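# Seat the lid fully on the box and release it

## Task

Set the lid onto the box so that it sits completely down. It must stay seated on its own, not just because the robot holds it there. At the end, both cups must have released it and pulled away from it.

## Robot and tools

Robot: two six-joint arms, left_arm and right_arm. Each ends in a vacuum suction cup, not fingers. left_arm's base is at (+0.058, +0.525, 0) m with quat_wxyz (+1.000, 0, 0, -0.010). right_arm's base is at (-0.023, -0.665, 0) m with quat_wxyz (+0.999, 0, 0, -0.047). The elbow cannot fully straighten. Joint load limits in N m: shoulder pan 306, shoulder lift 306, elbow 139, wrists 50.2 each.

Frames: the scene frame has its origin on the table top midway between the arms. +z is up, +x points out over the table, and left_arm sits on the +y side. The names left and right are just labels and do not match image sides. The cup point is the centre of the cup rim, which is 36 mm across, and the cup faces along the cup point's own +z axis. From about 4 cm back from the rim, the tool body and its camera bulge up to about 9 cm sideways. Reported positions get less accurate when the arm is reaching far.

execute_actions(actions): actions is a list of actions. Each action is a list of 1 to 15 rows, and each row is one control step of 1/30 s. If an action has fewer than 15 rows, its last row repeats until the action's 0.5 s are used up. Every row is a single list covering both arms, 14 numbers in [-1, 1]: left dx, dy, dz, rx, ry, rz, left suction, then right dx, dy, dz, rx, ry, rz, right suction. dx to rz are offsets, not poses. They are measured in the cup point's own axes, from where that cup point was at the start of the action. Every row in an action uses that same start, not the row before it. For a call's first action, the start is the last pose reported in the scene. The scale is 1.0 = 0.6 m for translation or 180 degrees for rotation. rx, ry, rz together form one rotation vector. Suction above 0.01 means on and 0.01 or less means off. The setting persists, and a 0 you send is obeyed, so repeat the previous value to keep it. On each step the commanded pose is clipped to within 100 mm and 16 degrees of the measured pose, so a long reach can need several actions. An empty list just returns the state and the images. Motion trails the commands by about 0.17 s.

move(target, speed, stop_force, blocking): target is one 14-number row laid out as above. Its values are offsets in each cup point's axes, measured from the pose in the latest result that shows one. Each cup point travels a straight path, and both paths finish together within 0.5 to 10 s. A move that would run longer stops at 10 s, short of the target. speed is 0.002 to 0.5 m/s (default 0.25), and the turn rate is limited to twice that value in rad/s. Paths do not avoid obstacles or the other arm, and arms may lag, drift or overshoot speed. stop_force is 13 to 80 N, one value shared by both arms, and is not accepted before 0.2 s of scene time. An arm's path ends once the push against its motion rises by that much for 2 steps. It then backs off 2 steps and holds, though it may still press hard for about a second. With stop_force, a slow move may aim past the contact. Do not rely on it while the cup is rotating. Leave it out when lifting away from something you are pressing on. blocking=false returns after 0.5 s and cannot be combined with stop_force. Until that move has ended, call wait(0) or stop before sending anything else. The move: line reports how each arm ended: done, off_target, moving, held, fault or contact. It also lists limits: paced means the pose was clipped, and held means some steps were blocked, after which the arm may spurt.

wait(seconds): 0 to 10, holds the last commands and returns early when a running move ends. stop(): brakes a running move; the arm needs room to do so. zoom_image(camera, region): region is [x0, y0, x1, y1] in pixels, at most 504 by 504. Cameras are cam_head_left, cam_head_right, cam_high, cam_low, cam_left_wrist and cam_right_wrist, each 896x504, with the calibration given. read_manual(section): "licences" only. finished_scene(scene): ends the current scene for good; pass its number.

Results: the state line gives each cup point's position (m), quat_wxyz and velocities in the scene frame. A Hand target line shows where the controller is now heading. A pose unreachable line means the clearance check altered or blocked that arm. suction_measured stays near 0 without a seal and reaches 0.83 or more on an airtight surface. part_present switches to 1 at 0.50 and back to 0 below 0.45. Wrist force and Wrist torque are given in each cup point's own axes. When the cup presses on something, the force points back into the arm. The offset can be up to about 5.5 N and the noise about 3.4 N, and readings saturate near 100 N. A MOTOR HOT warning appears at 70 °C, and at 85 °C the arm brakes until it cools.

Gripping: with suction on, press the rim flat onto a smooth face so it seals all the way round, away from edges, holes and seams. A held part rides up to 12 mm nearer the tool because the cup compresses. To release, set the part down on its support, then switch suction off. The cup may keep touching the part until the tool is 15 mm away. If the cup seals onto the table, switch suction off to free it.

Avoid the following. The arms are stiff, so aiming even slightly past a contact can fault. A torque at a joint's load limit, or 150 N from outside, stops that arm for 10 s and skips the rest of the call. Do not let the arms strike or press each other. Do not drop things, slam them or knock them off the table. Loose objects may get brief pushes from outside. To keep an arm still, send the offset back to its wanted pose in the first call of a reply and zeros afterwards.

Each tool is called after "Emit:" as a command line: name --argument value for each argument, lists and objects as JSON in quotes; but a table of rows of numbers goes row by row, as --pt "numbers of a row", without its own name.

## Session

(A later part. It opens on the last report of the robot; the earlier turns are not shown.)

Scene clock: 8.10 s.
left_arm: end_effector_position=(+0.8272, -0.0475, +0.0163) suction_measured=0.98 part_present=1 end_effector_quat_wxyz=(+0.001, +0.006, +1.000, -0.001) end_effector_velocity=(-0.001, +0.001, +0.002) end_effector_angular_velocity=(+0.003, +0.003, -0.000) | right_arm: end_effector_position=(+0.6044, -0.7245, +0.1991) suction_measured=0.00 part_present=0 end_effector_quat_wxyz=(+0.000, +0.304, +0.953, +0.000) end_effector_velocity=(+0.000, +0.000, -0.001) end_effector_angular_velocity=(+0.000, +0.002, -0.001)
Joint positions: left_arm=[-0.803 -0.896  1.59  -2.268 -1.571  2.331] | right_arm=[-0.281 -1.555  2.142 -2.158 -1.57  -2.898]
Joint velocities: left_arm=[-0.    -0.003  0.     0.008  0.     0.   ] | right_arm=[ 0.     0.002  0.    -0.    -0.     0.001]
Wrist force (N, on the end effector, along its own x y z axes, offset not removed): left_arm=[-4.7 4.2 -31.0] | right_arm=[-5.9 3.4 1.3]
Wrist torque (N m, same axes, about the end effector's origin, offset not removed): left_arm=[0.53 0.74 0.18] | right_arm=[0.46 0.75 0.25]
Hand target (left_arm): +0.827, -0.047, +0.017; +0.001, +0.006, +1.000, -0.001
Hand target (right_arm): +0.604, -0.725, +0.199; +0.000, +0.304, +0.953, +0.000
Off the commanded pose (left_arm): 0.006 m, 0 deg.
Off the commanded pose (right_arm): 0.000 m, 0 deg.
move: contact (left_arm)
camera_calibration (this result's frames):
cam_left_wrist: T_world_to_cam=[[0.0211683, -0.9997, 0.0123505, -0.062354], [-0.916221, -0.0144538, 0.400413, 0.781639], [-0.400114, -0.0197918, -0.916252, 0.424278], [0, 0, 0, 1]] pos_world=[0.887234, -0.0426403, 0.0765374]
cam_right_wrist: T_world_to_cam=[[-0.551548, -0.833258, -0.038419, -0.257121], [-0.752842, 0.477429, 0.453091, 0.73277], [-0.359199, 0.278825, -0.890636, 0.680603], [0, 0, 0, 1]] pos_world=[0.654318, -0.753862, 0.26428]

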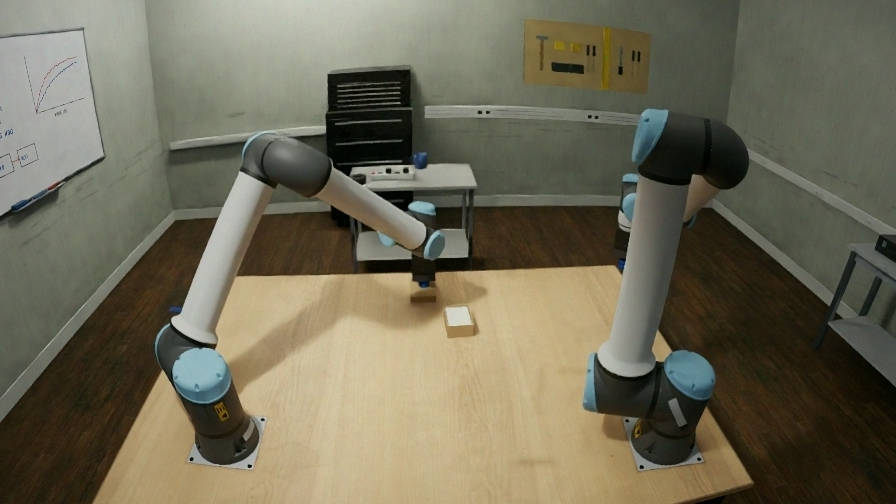

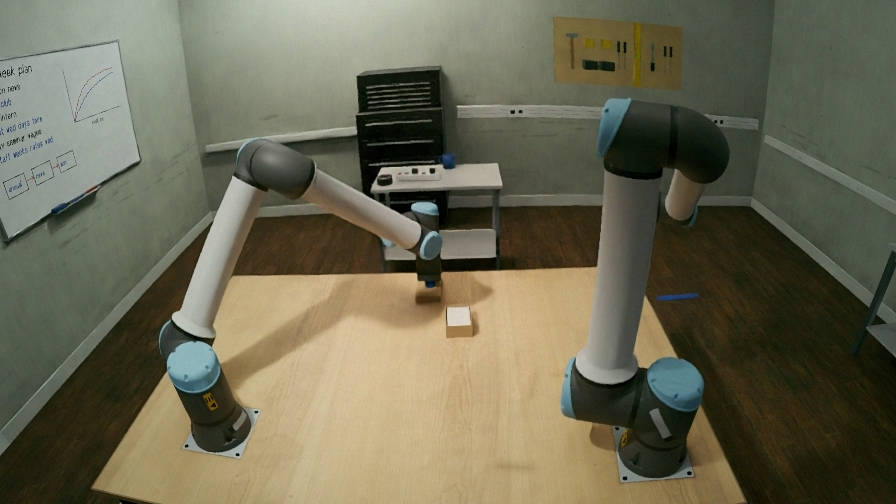

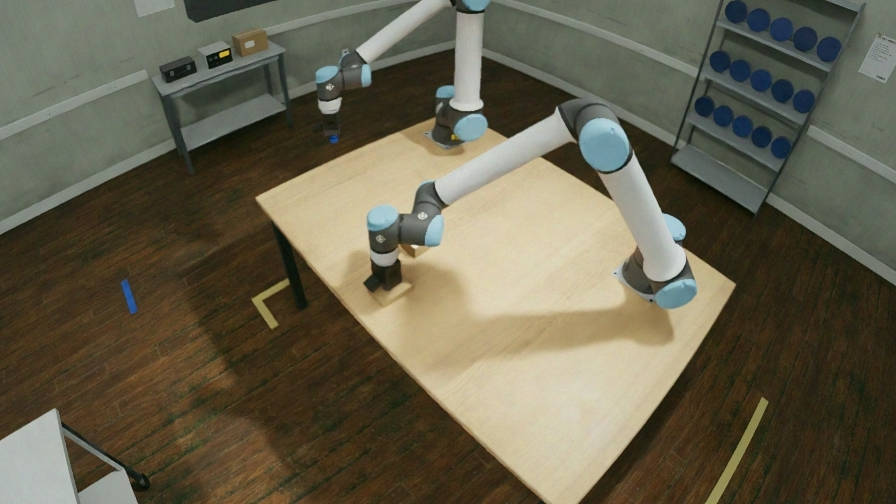

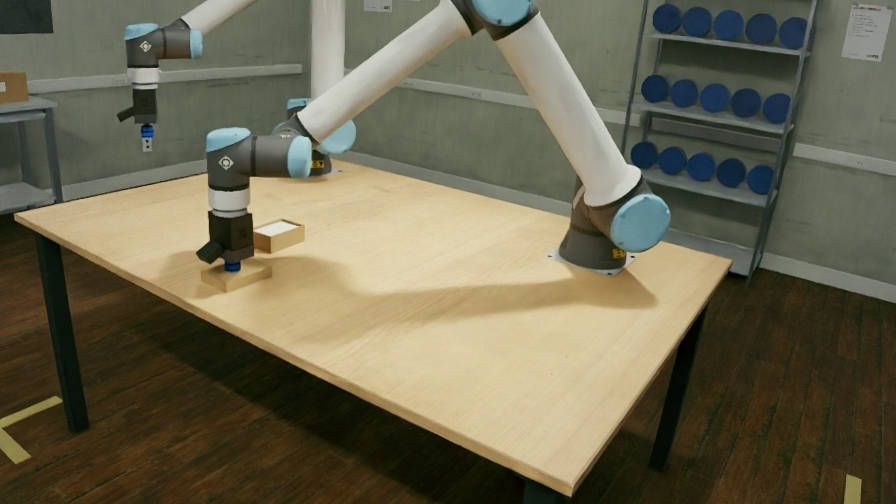

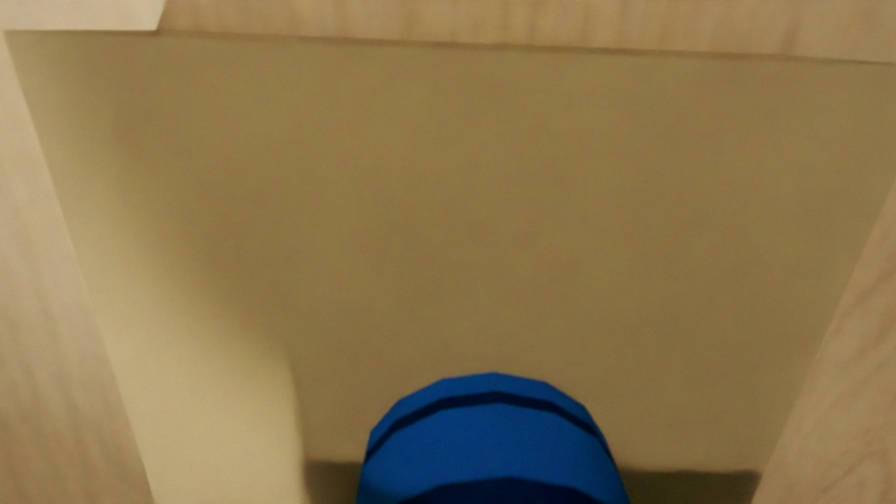

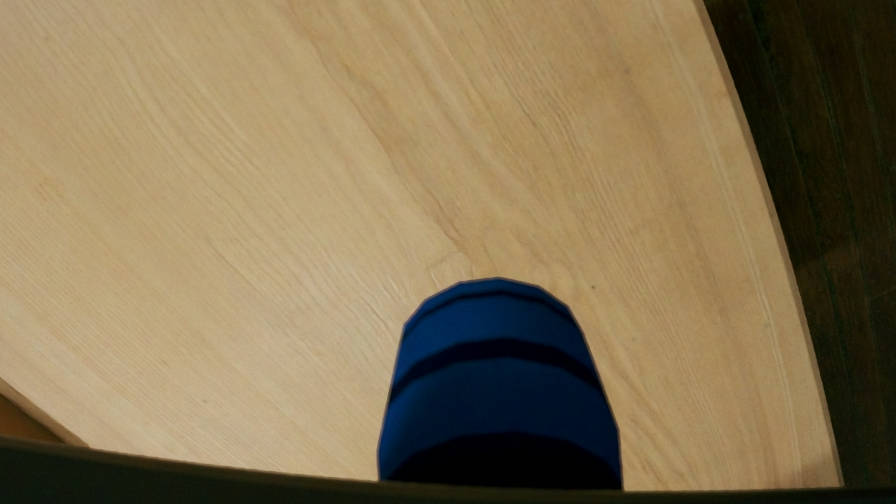

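Emit:
move --target '[0,0,-0.105,0,0,0,1,0,0,0,0,0,0,0]' --speed 0.2

Emit:
move --target '[0.373,-0.189,0.015,0,0,-0.0128,1,0,0,0,0,0,0,0]'

Emit:
zoom_image --camera "cam_low" --region '[220, 170, 340, 270]'

Emit:
zoom_image --camera "cam_head_right" --region '[420, 270, 500, 350]'

Scene clock: 9.53 s.
left_arm: end_effector_position=(+0.8271, -0.0474, +0.0790) suction_measured=0.98 part_present=1 end_effector_quat_wxyz=(+0.001, +0.006, +1.000, -0.001) end_effector_velocity=(+0.000, -0.000, +0.003) end_effector_angular_velocity=(-0.000, -0.000, -0.000) | right_arm: end_effector_position=(+0.6044, -0.7245, +0.1991) suction_measured=0.00 part_present=0 end_effector_quat_wxyz=(+0.000, +0.304, +0.953, +0.000) end_effector_velocity=(-0.000, +0.000, -0.001) end_effector_angular_velocity=(+0.000, +0.001, -0.001)
Joint positions: left_arm=[-0.803 -0.958  1.565 -2.18  -1.571  2.331] | right_arm=[-0.281 -1.555  2.142 -2.158 -1.57  -2.898]
Joint velocities: left_arm=[-0.    -0.003 -0.002  0.004  0.     0.   ] | right_arm=[0.    0.001 0.    0.    0.    0.001]
Wrist force (N, on the end effector, along its own x y z axes, offset not removed): left_arm=[-2.3 -2.7 3.6] | right_arm=[-2.9 2.2 1.4]
Wrist torque (N m, same axes, about the end effector's origin, offset not removed): left_arm=[-0.60 0.39 0.16] | right_arm=[0.29 0.29 0.40]
Hand target (left_arm): +0.827, -0.047, +0.079; +0.001, +0.006, +1.000, -0.001
Hand target (right_arm): +0.604, -0.725, +0.199; +0.000, +0.304, +0.953, +0.000
Off the commanded pose (left_arm): 0.000 m, 0 deg.
Off the commanded pose (right_arm): 0.000 m, 0 deg.
move: done
camera_calibration (this result's frames):
cam_left_wrist: T_world_to_cam=[[0.021168, -0.9997, 0.0123587, -0.0630409], [-0.916224, -0.0144504, 0.400406, 0.756472], [-0.400107, -0.0197992, -0.916254, 0.481675], [0, 0, 0, 1]] pos_world=[0.887153, -0.0425539, 0.13922]
cam_right_wrist: T_world_to_cam=[[-0.551548, -0.833258, -0.0384191, -0.257121], [-0.752842, 0.477428, 0.453091, 0.73277], [-0.359199, 0.278825, -0.890636, 0.680603], [0, 0, 0, 1]] pos_world=[0.654318, -0.753862, 0.26428]

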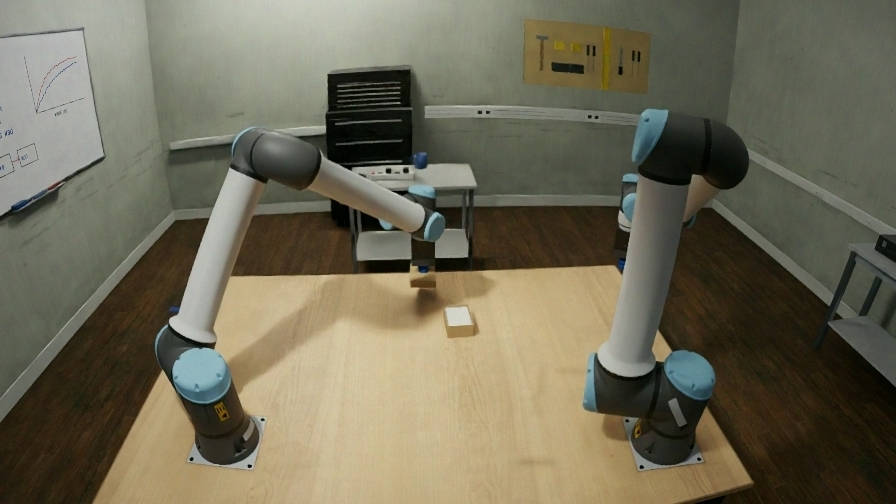

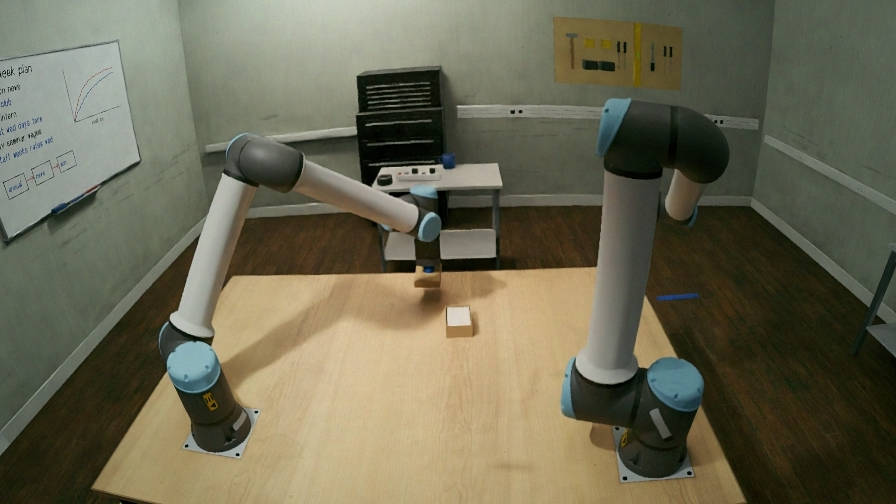

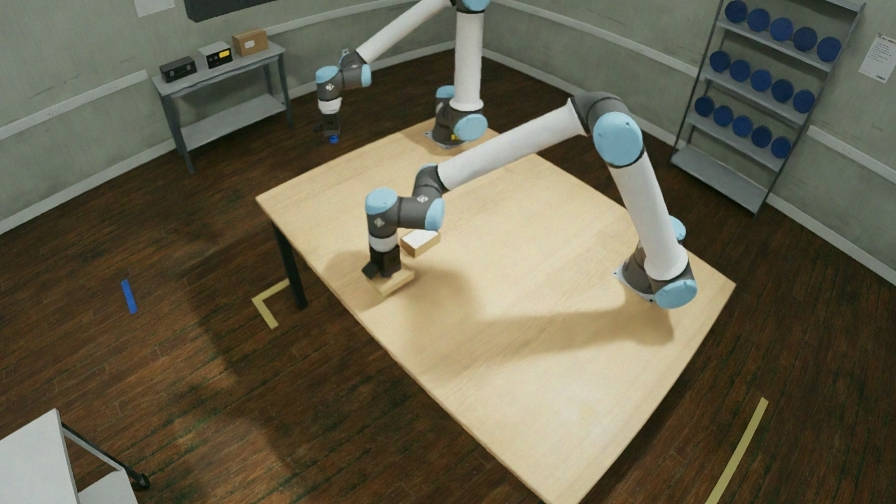

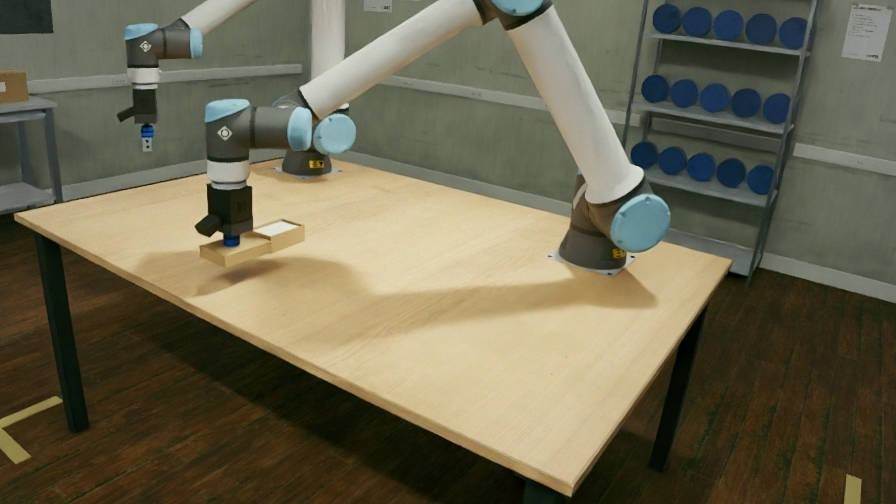

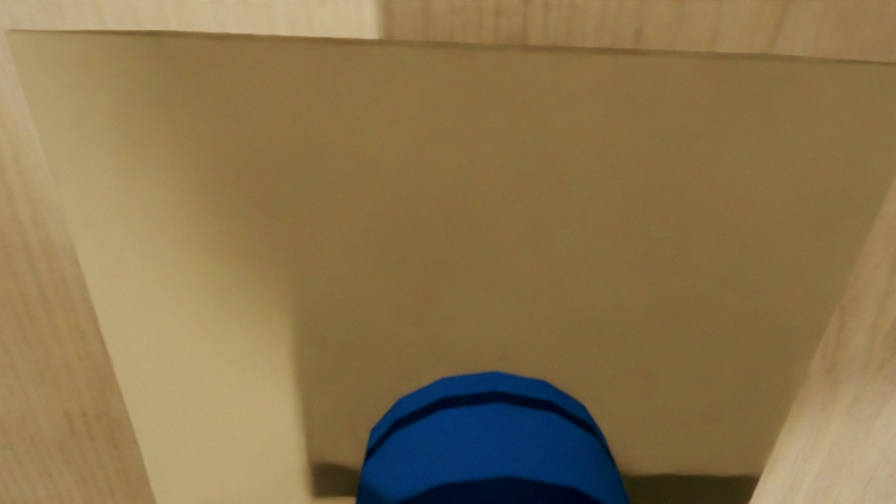

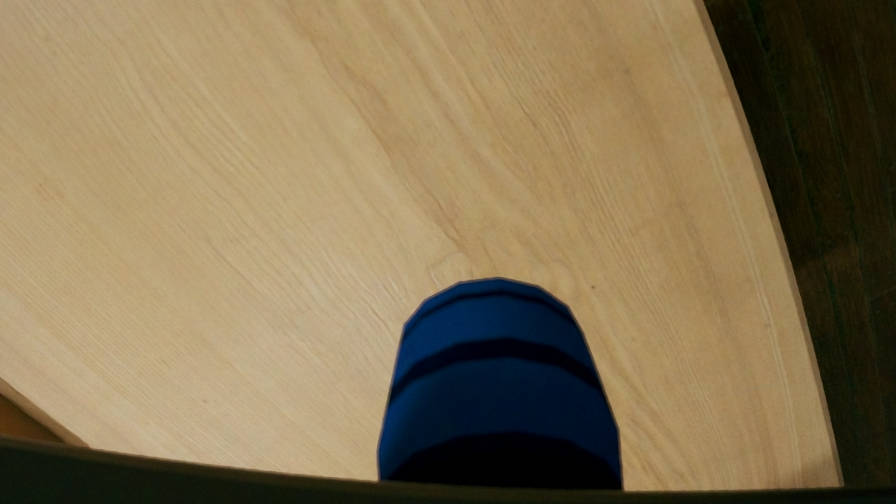

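Scene clock: 11.20 s.
left_arm: end_effector_position=(+0.6020, -0.1578, +0.0698) suction_measured=0.98 part_present=1 end_effector_quat_wxyz=(+0.001, -0.014, +1.000, -0.001) end_effector_velocity=(-0.002, -0.001, +0.000) end_effector_angular_velocity=(+0.000, -0.001, +0.001) | right_arm: end_effector_position=(+0.6044, -0.7245, +0.1991) suction_measured=0.00 part_present=0 end_effector_quat_wxyz=(+0.000, +0.304, +0.953, +0.000) end_effector_velocity=(+0.000, +0.000, +0.000) end_effector_angular_velocity=(-0.000, -0.001, +0.003)
Joint positions: left_arm=[-1.08  -1.063  1.764 -2.275 -1.57   2.014] | right_arm=[-0.281 -1.555  2.142 -2.158 -1.57  -2.898]
Joint velocities: left_arm=[-0.003 -0.001  0.001 -0.001  0.    -0.004] | right_arm=[ 0.    -0.    -0.    -0.     0.    -0.003]
Wrist force (N, on the end effector, along its own x y z axes, offset not removed): left_arm=[-2.5 6.8 -2.1] | right_arm=[-5.0 3.0 2.6]
Wrist torque (N m, same axes, about the end effector's origin, offset not removed): left_arm=[1.04 0.63 0.33] | right_arm=[0.40 0.78 0.26]
Hand target (left_arm): +0.602, -0.158, +0.070; +0.001, -0.014, +1.000, -0.001
Hand target (right_arm): +0.604, -0.725, +0.199; +0.000, +0.304, +0.953, +0.000
Off the commanded pose (left_arm): 0.000 m, 0 deg.
Off the commanded pose (right_arm): 0.000 m, 0 deg.
move: done
camera_calibration (this result's frames):
cam_left_wrist: T_world_to_cam=[[0.0612864, -0.998037, 0.0128788, -0.192392], [-0.914645, -0.0509906, 0.40103, 0.54549], [-0.399586, -0.0363572, -0.915975, 0.378095], [0, 0, 0, 1]] pos_world=[0.661802, -0.150453, 0.130046]

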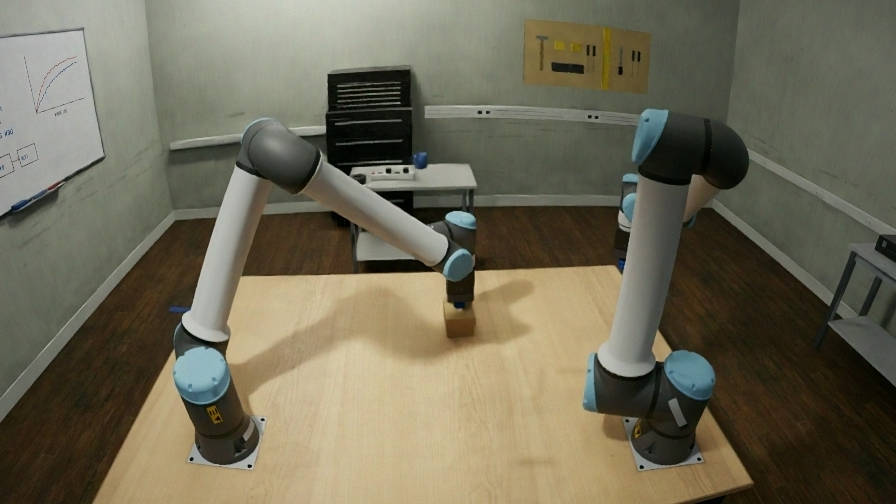

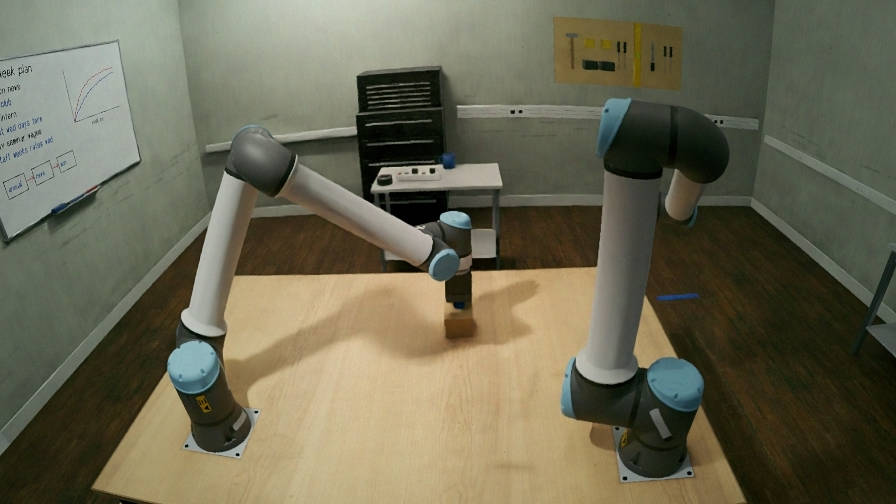

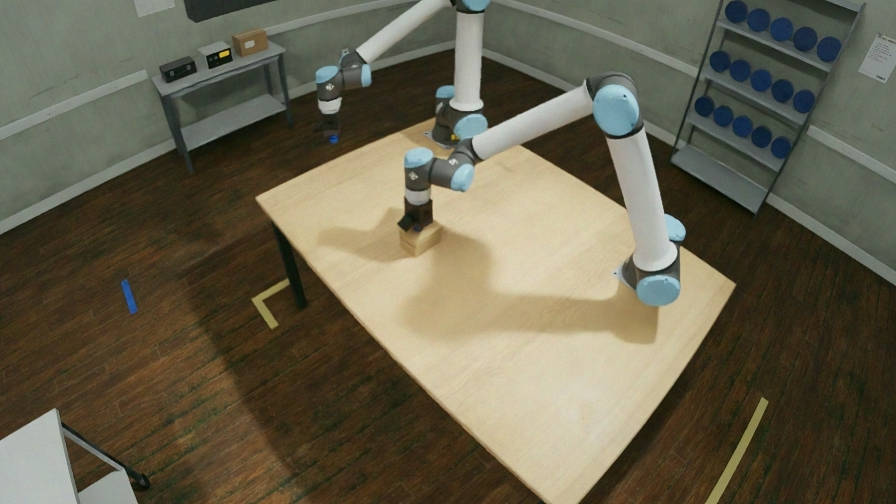

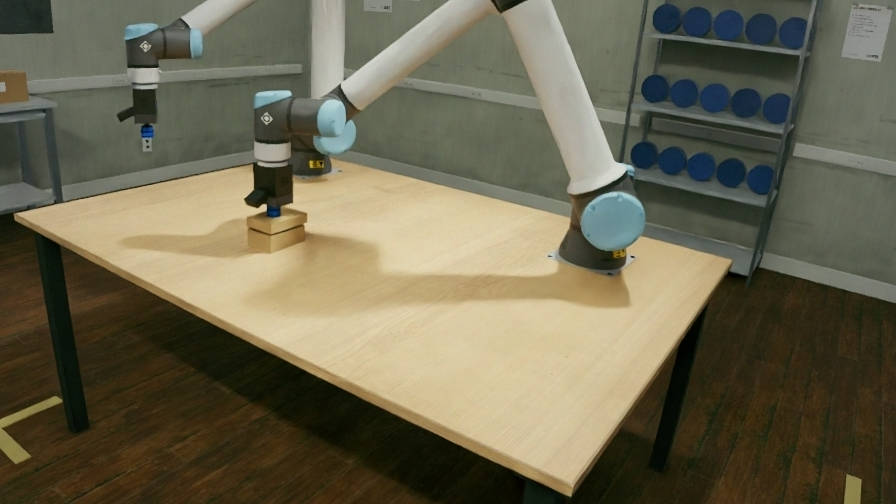

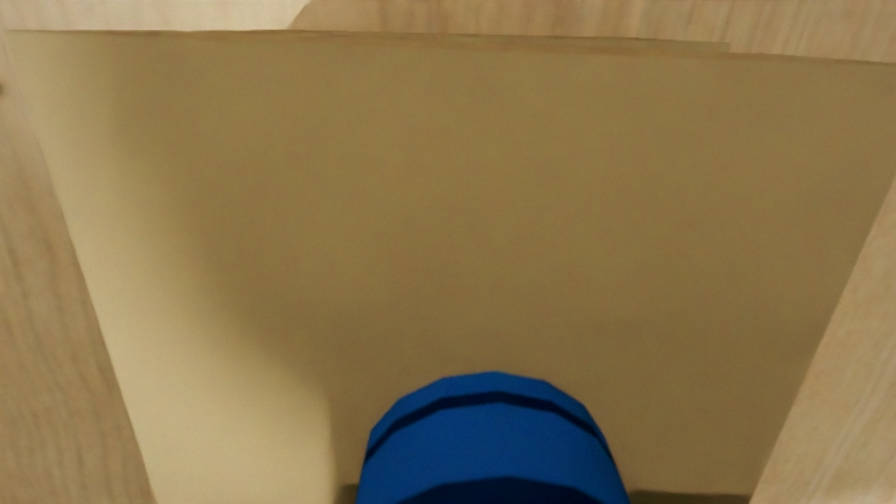

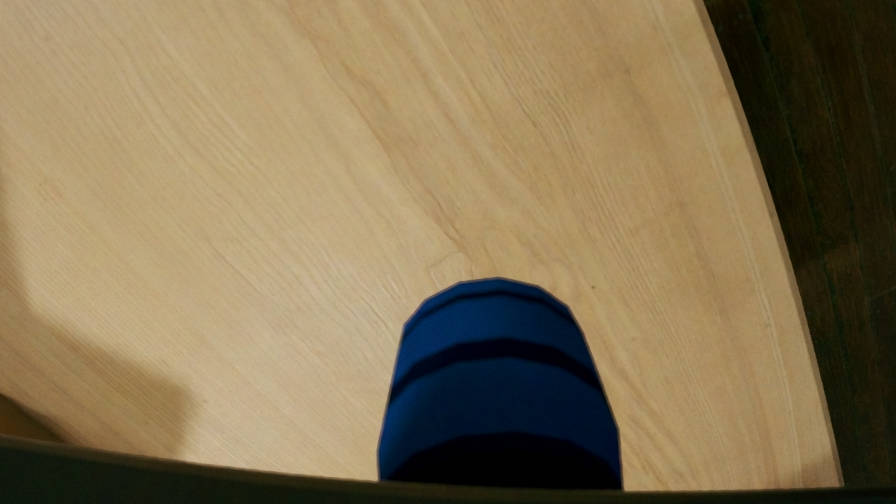

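Region (220, 170, 340, 270) of cam_low's 896x504 image, scaled by 4.200, with more detail than that image has.

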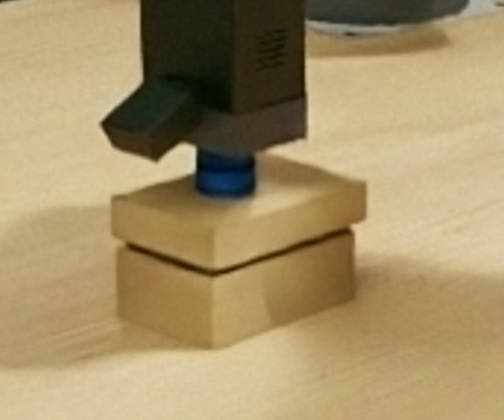

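Region (420, 270, 500, 350) of cam_head_right's 896x504 image, scaled by 6.300, with more detail than that image has.

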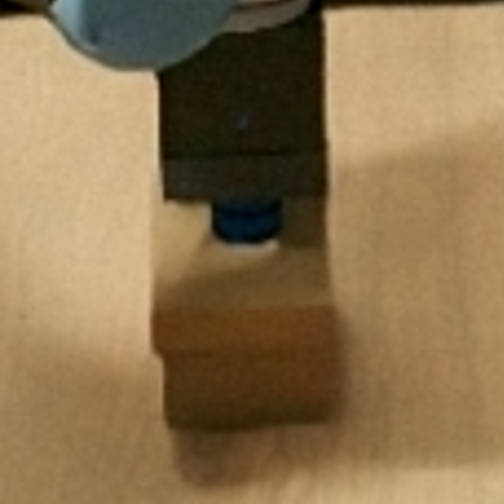

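Emit:
move --target '[-0.0065,-0.0035,0.008,0,0,0,1,0,0,0,0,0,0,0]' --speed 0.05

Emit:
zoom_image --camera "cam_low" --region '[235, 195, 315, 260]'

Emit:
zoom_image --camera "cam_head_right" --region '[430, 290, 490, 350]'

Emit:
zoom_image --camera "cam_head_left" --region '[430, 290, 490, 350]'

Scene clock: 12.70 s.
left_arm: end_effector_position=(+0.6058, -0.1597, +0.0652) suction_measured=0.98 part_present=1 end_effector_quat_wxyz=(+0.001, -0.014, +1.000, -0.001) end_effector_velocity=(+0.001, -0.000, -0.002) end_effector_angular_velocity=(+0.001, +0.000, +0.000) | right_arm: end_effector_position=(+0.6044, -0.7245, +0.1991) suction_measured=0.00 part_present=0 end_effector_quat_wxyz=(+0.000, +0.304, +0.953, +0.000) end_effector_velocity=(-0.000, -0.000, -0.000) end_effector_angular_velocity=(+0.001, +0.000, -0.001)
Joint positions: left_arm=[-1.077 -1.053  1.758 -2.279 -1.57   2.017] | right_arm=[-0.281 -1.555  2.142 -2.158 -1.57  -2.898]
Joint velocities: left_arm=[ 0.001  0.004 -0.002 -0.001 -0.     0.001] | right_arm=[-0.001  0.001  0.    -0.     0.     0.   ]
Wrist force (N, on the end effector, along its own x y z axes, offset not removed): left_arm=[-3.2 3.3 0.5] | right_arm=[-3.5 3.5 1.4]
Wrist torque (N m, same axes, about the end effector's origin, offset not removed): left_arm=[0.53 0.55 0.18] | right_arm=[0.50 0.46 0.27]
Hand target (left_arm): +0.606, -0.160, +0.065; +0.001, -0.014, +1.000, -0.001
Hand target (right_arm): +0.604, -0.725, +0.199; +0.000, +0.304, +0.953, +0.000
Off the commanded pose (left_arm): 0.000 m, 0 deg.
Off the commanded pose (right_arm): 0.000 m, 0 deg.
move: done
camera_calibration (this result's frames):
cam_left_wrist: T_world_to_cam=[[0.0612571, -0.998039, 0.0128507, -0.194478], [-0.914674, -0.0509776, 0.400965, 0.550727], [-0.399523, -0.0363162, -0.916003, 0.375289], [0, 0, 0, 1]] pos_world=[0.665585, -0.152393, 0.125443]

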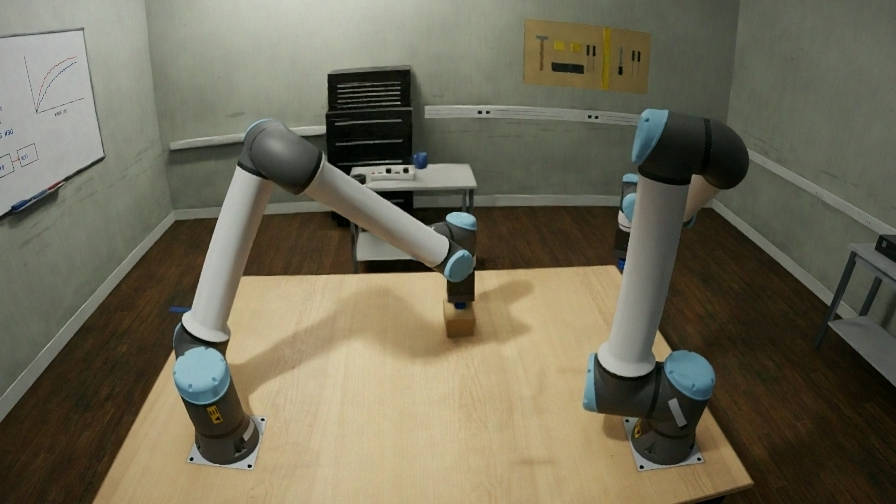

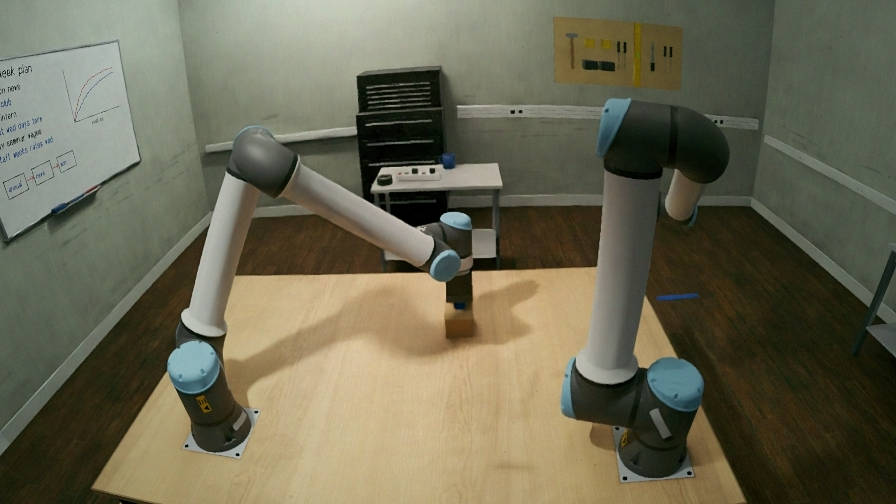

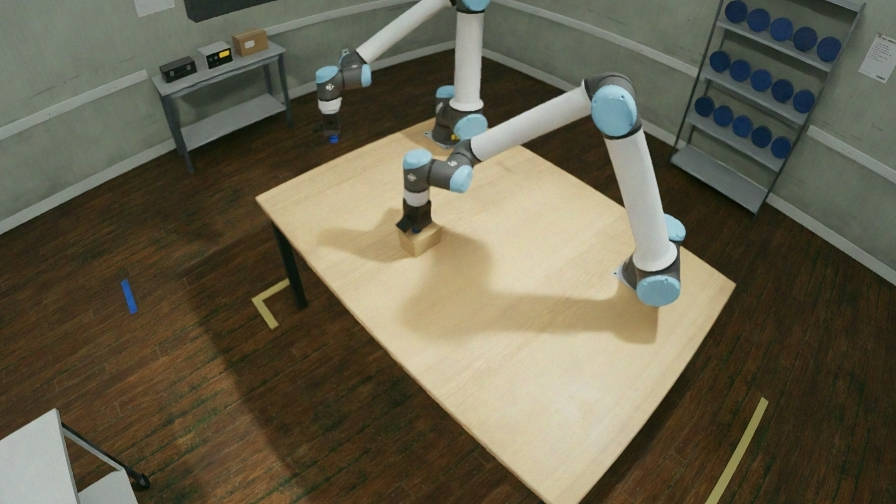

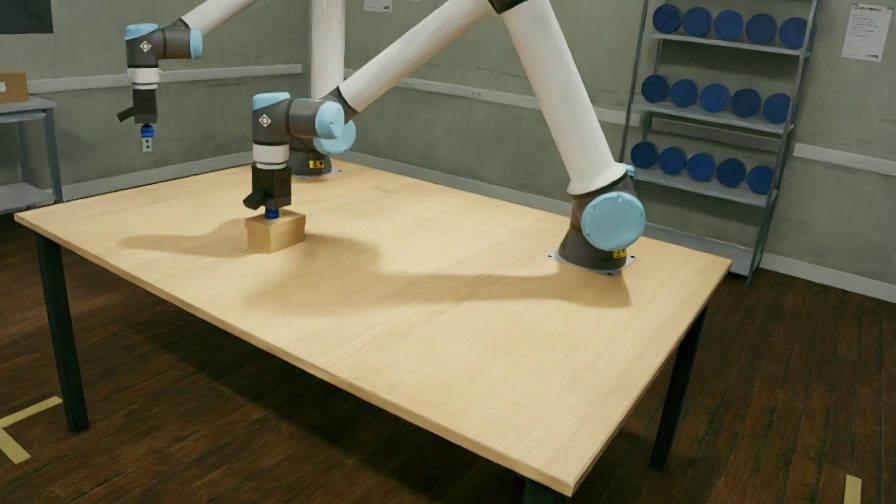

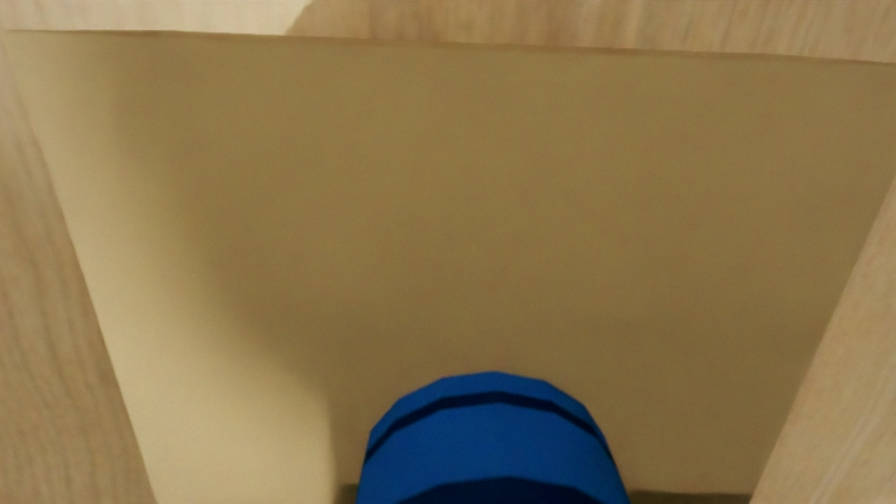

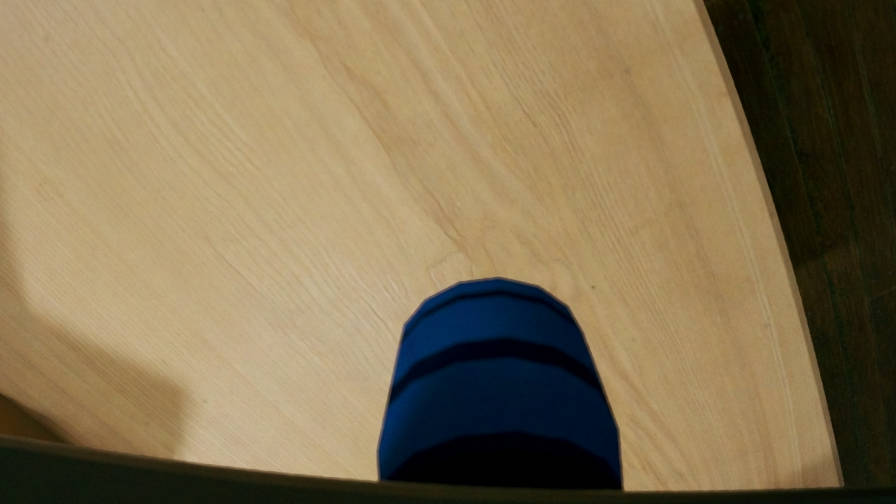

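Region (235, 195, 315, 260) of cam_low's 896x504 image, scaled by 6.300, with more detail than that image has; it fills the top 410 rows of this view, and the rest is white.

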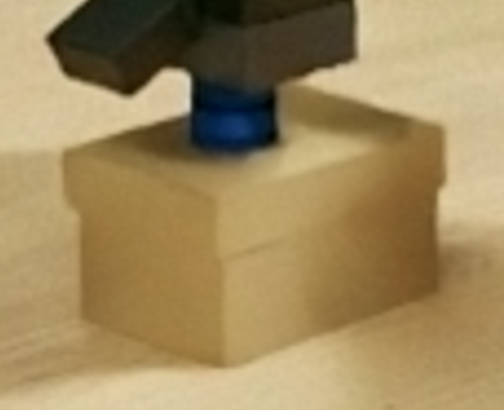

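Region (430, 290, 490, 350) of cam_head_right's 896x504 image, scaled by 8.400, with more detail than that image has.

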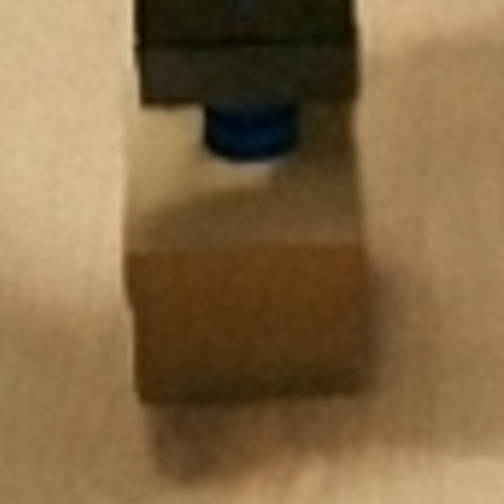

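Region (430, 290, 490, 350) of cam_head_left's 896x504 image, scaled by 8.400, with more detail than that image has.

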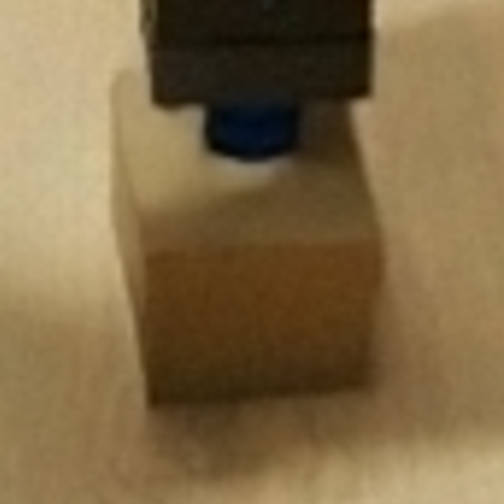

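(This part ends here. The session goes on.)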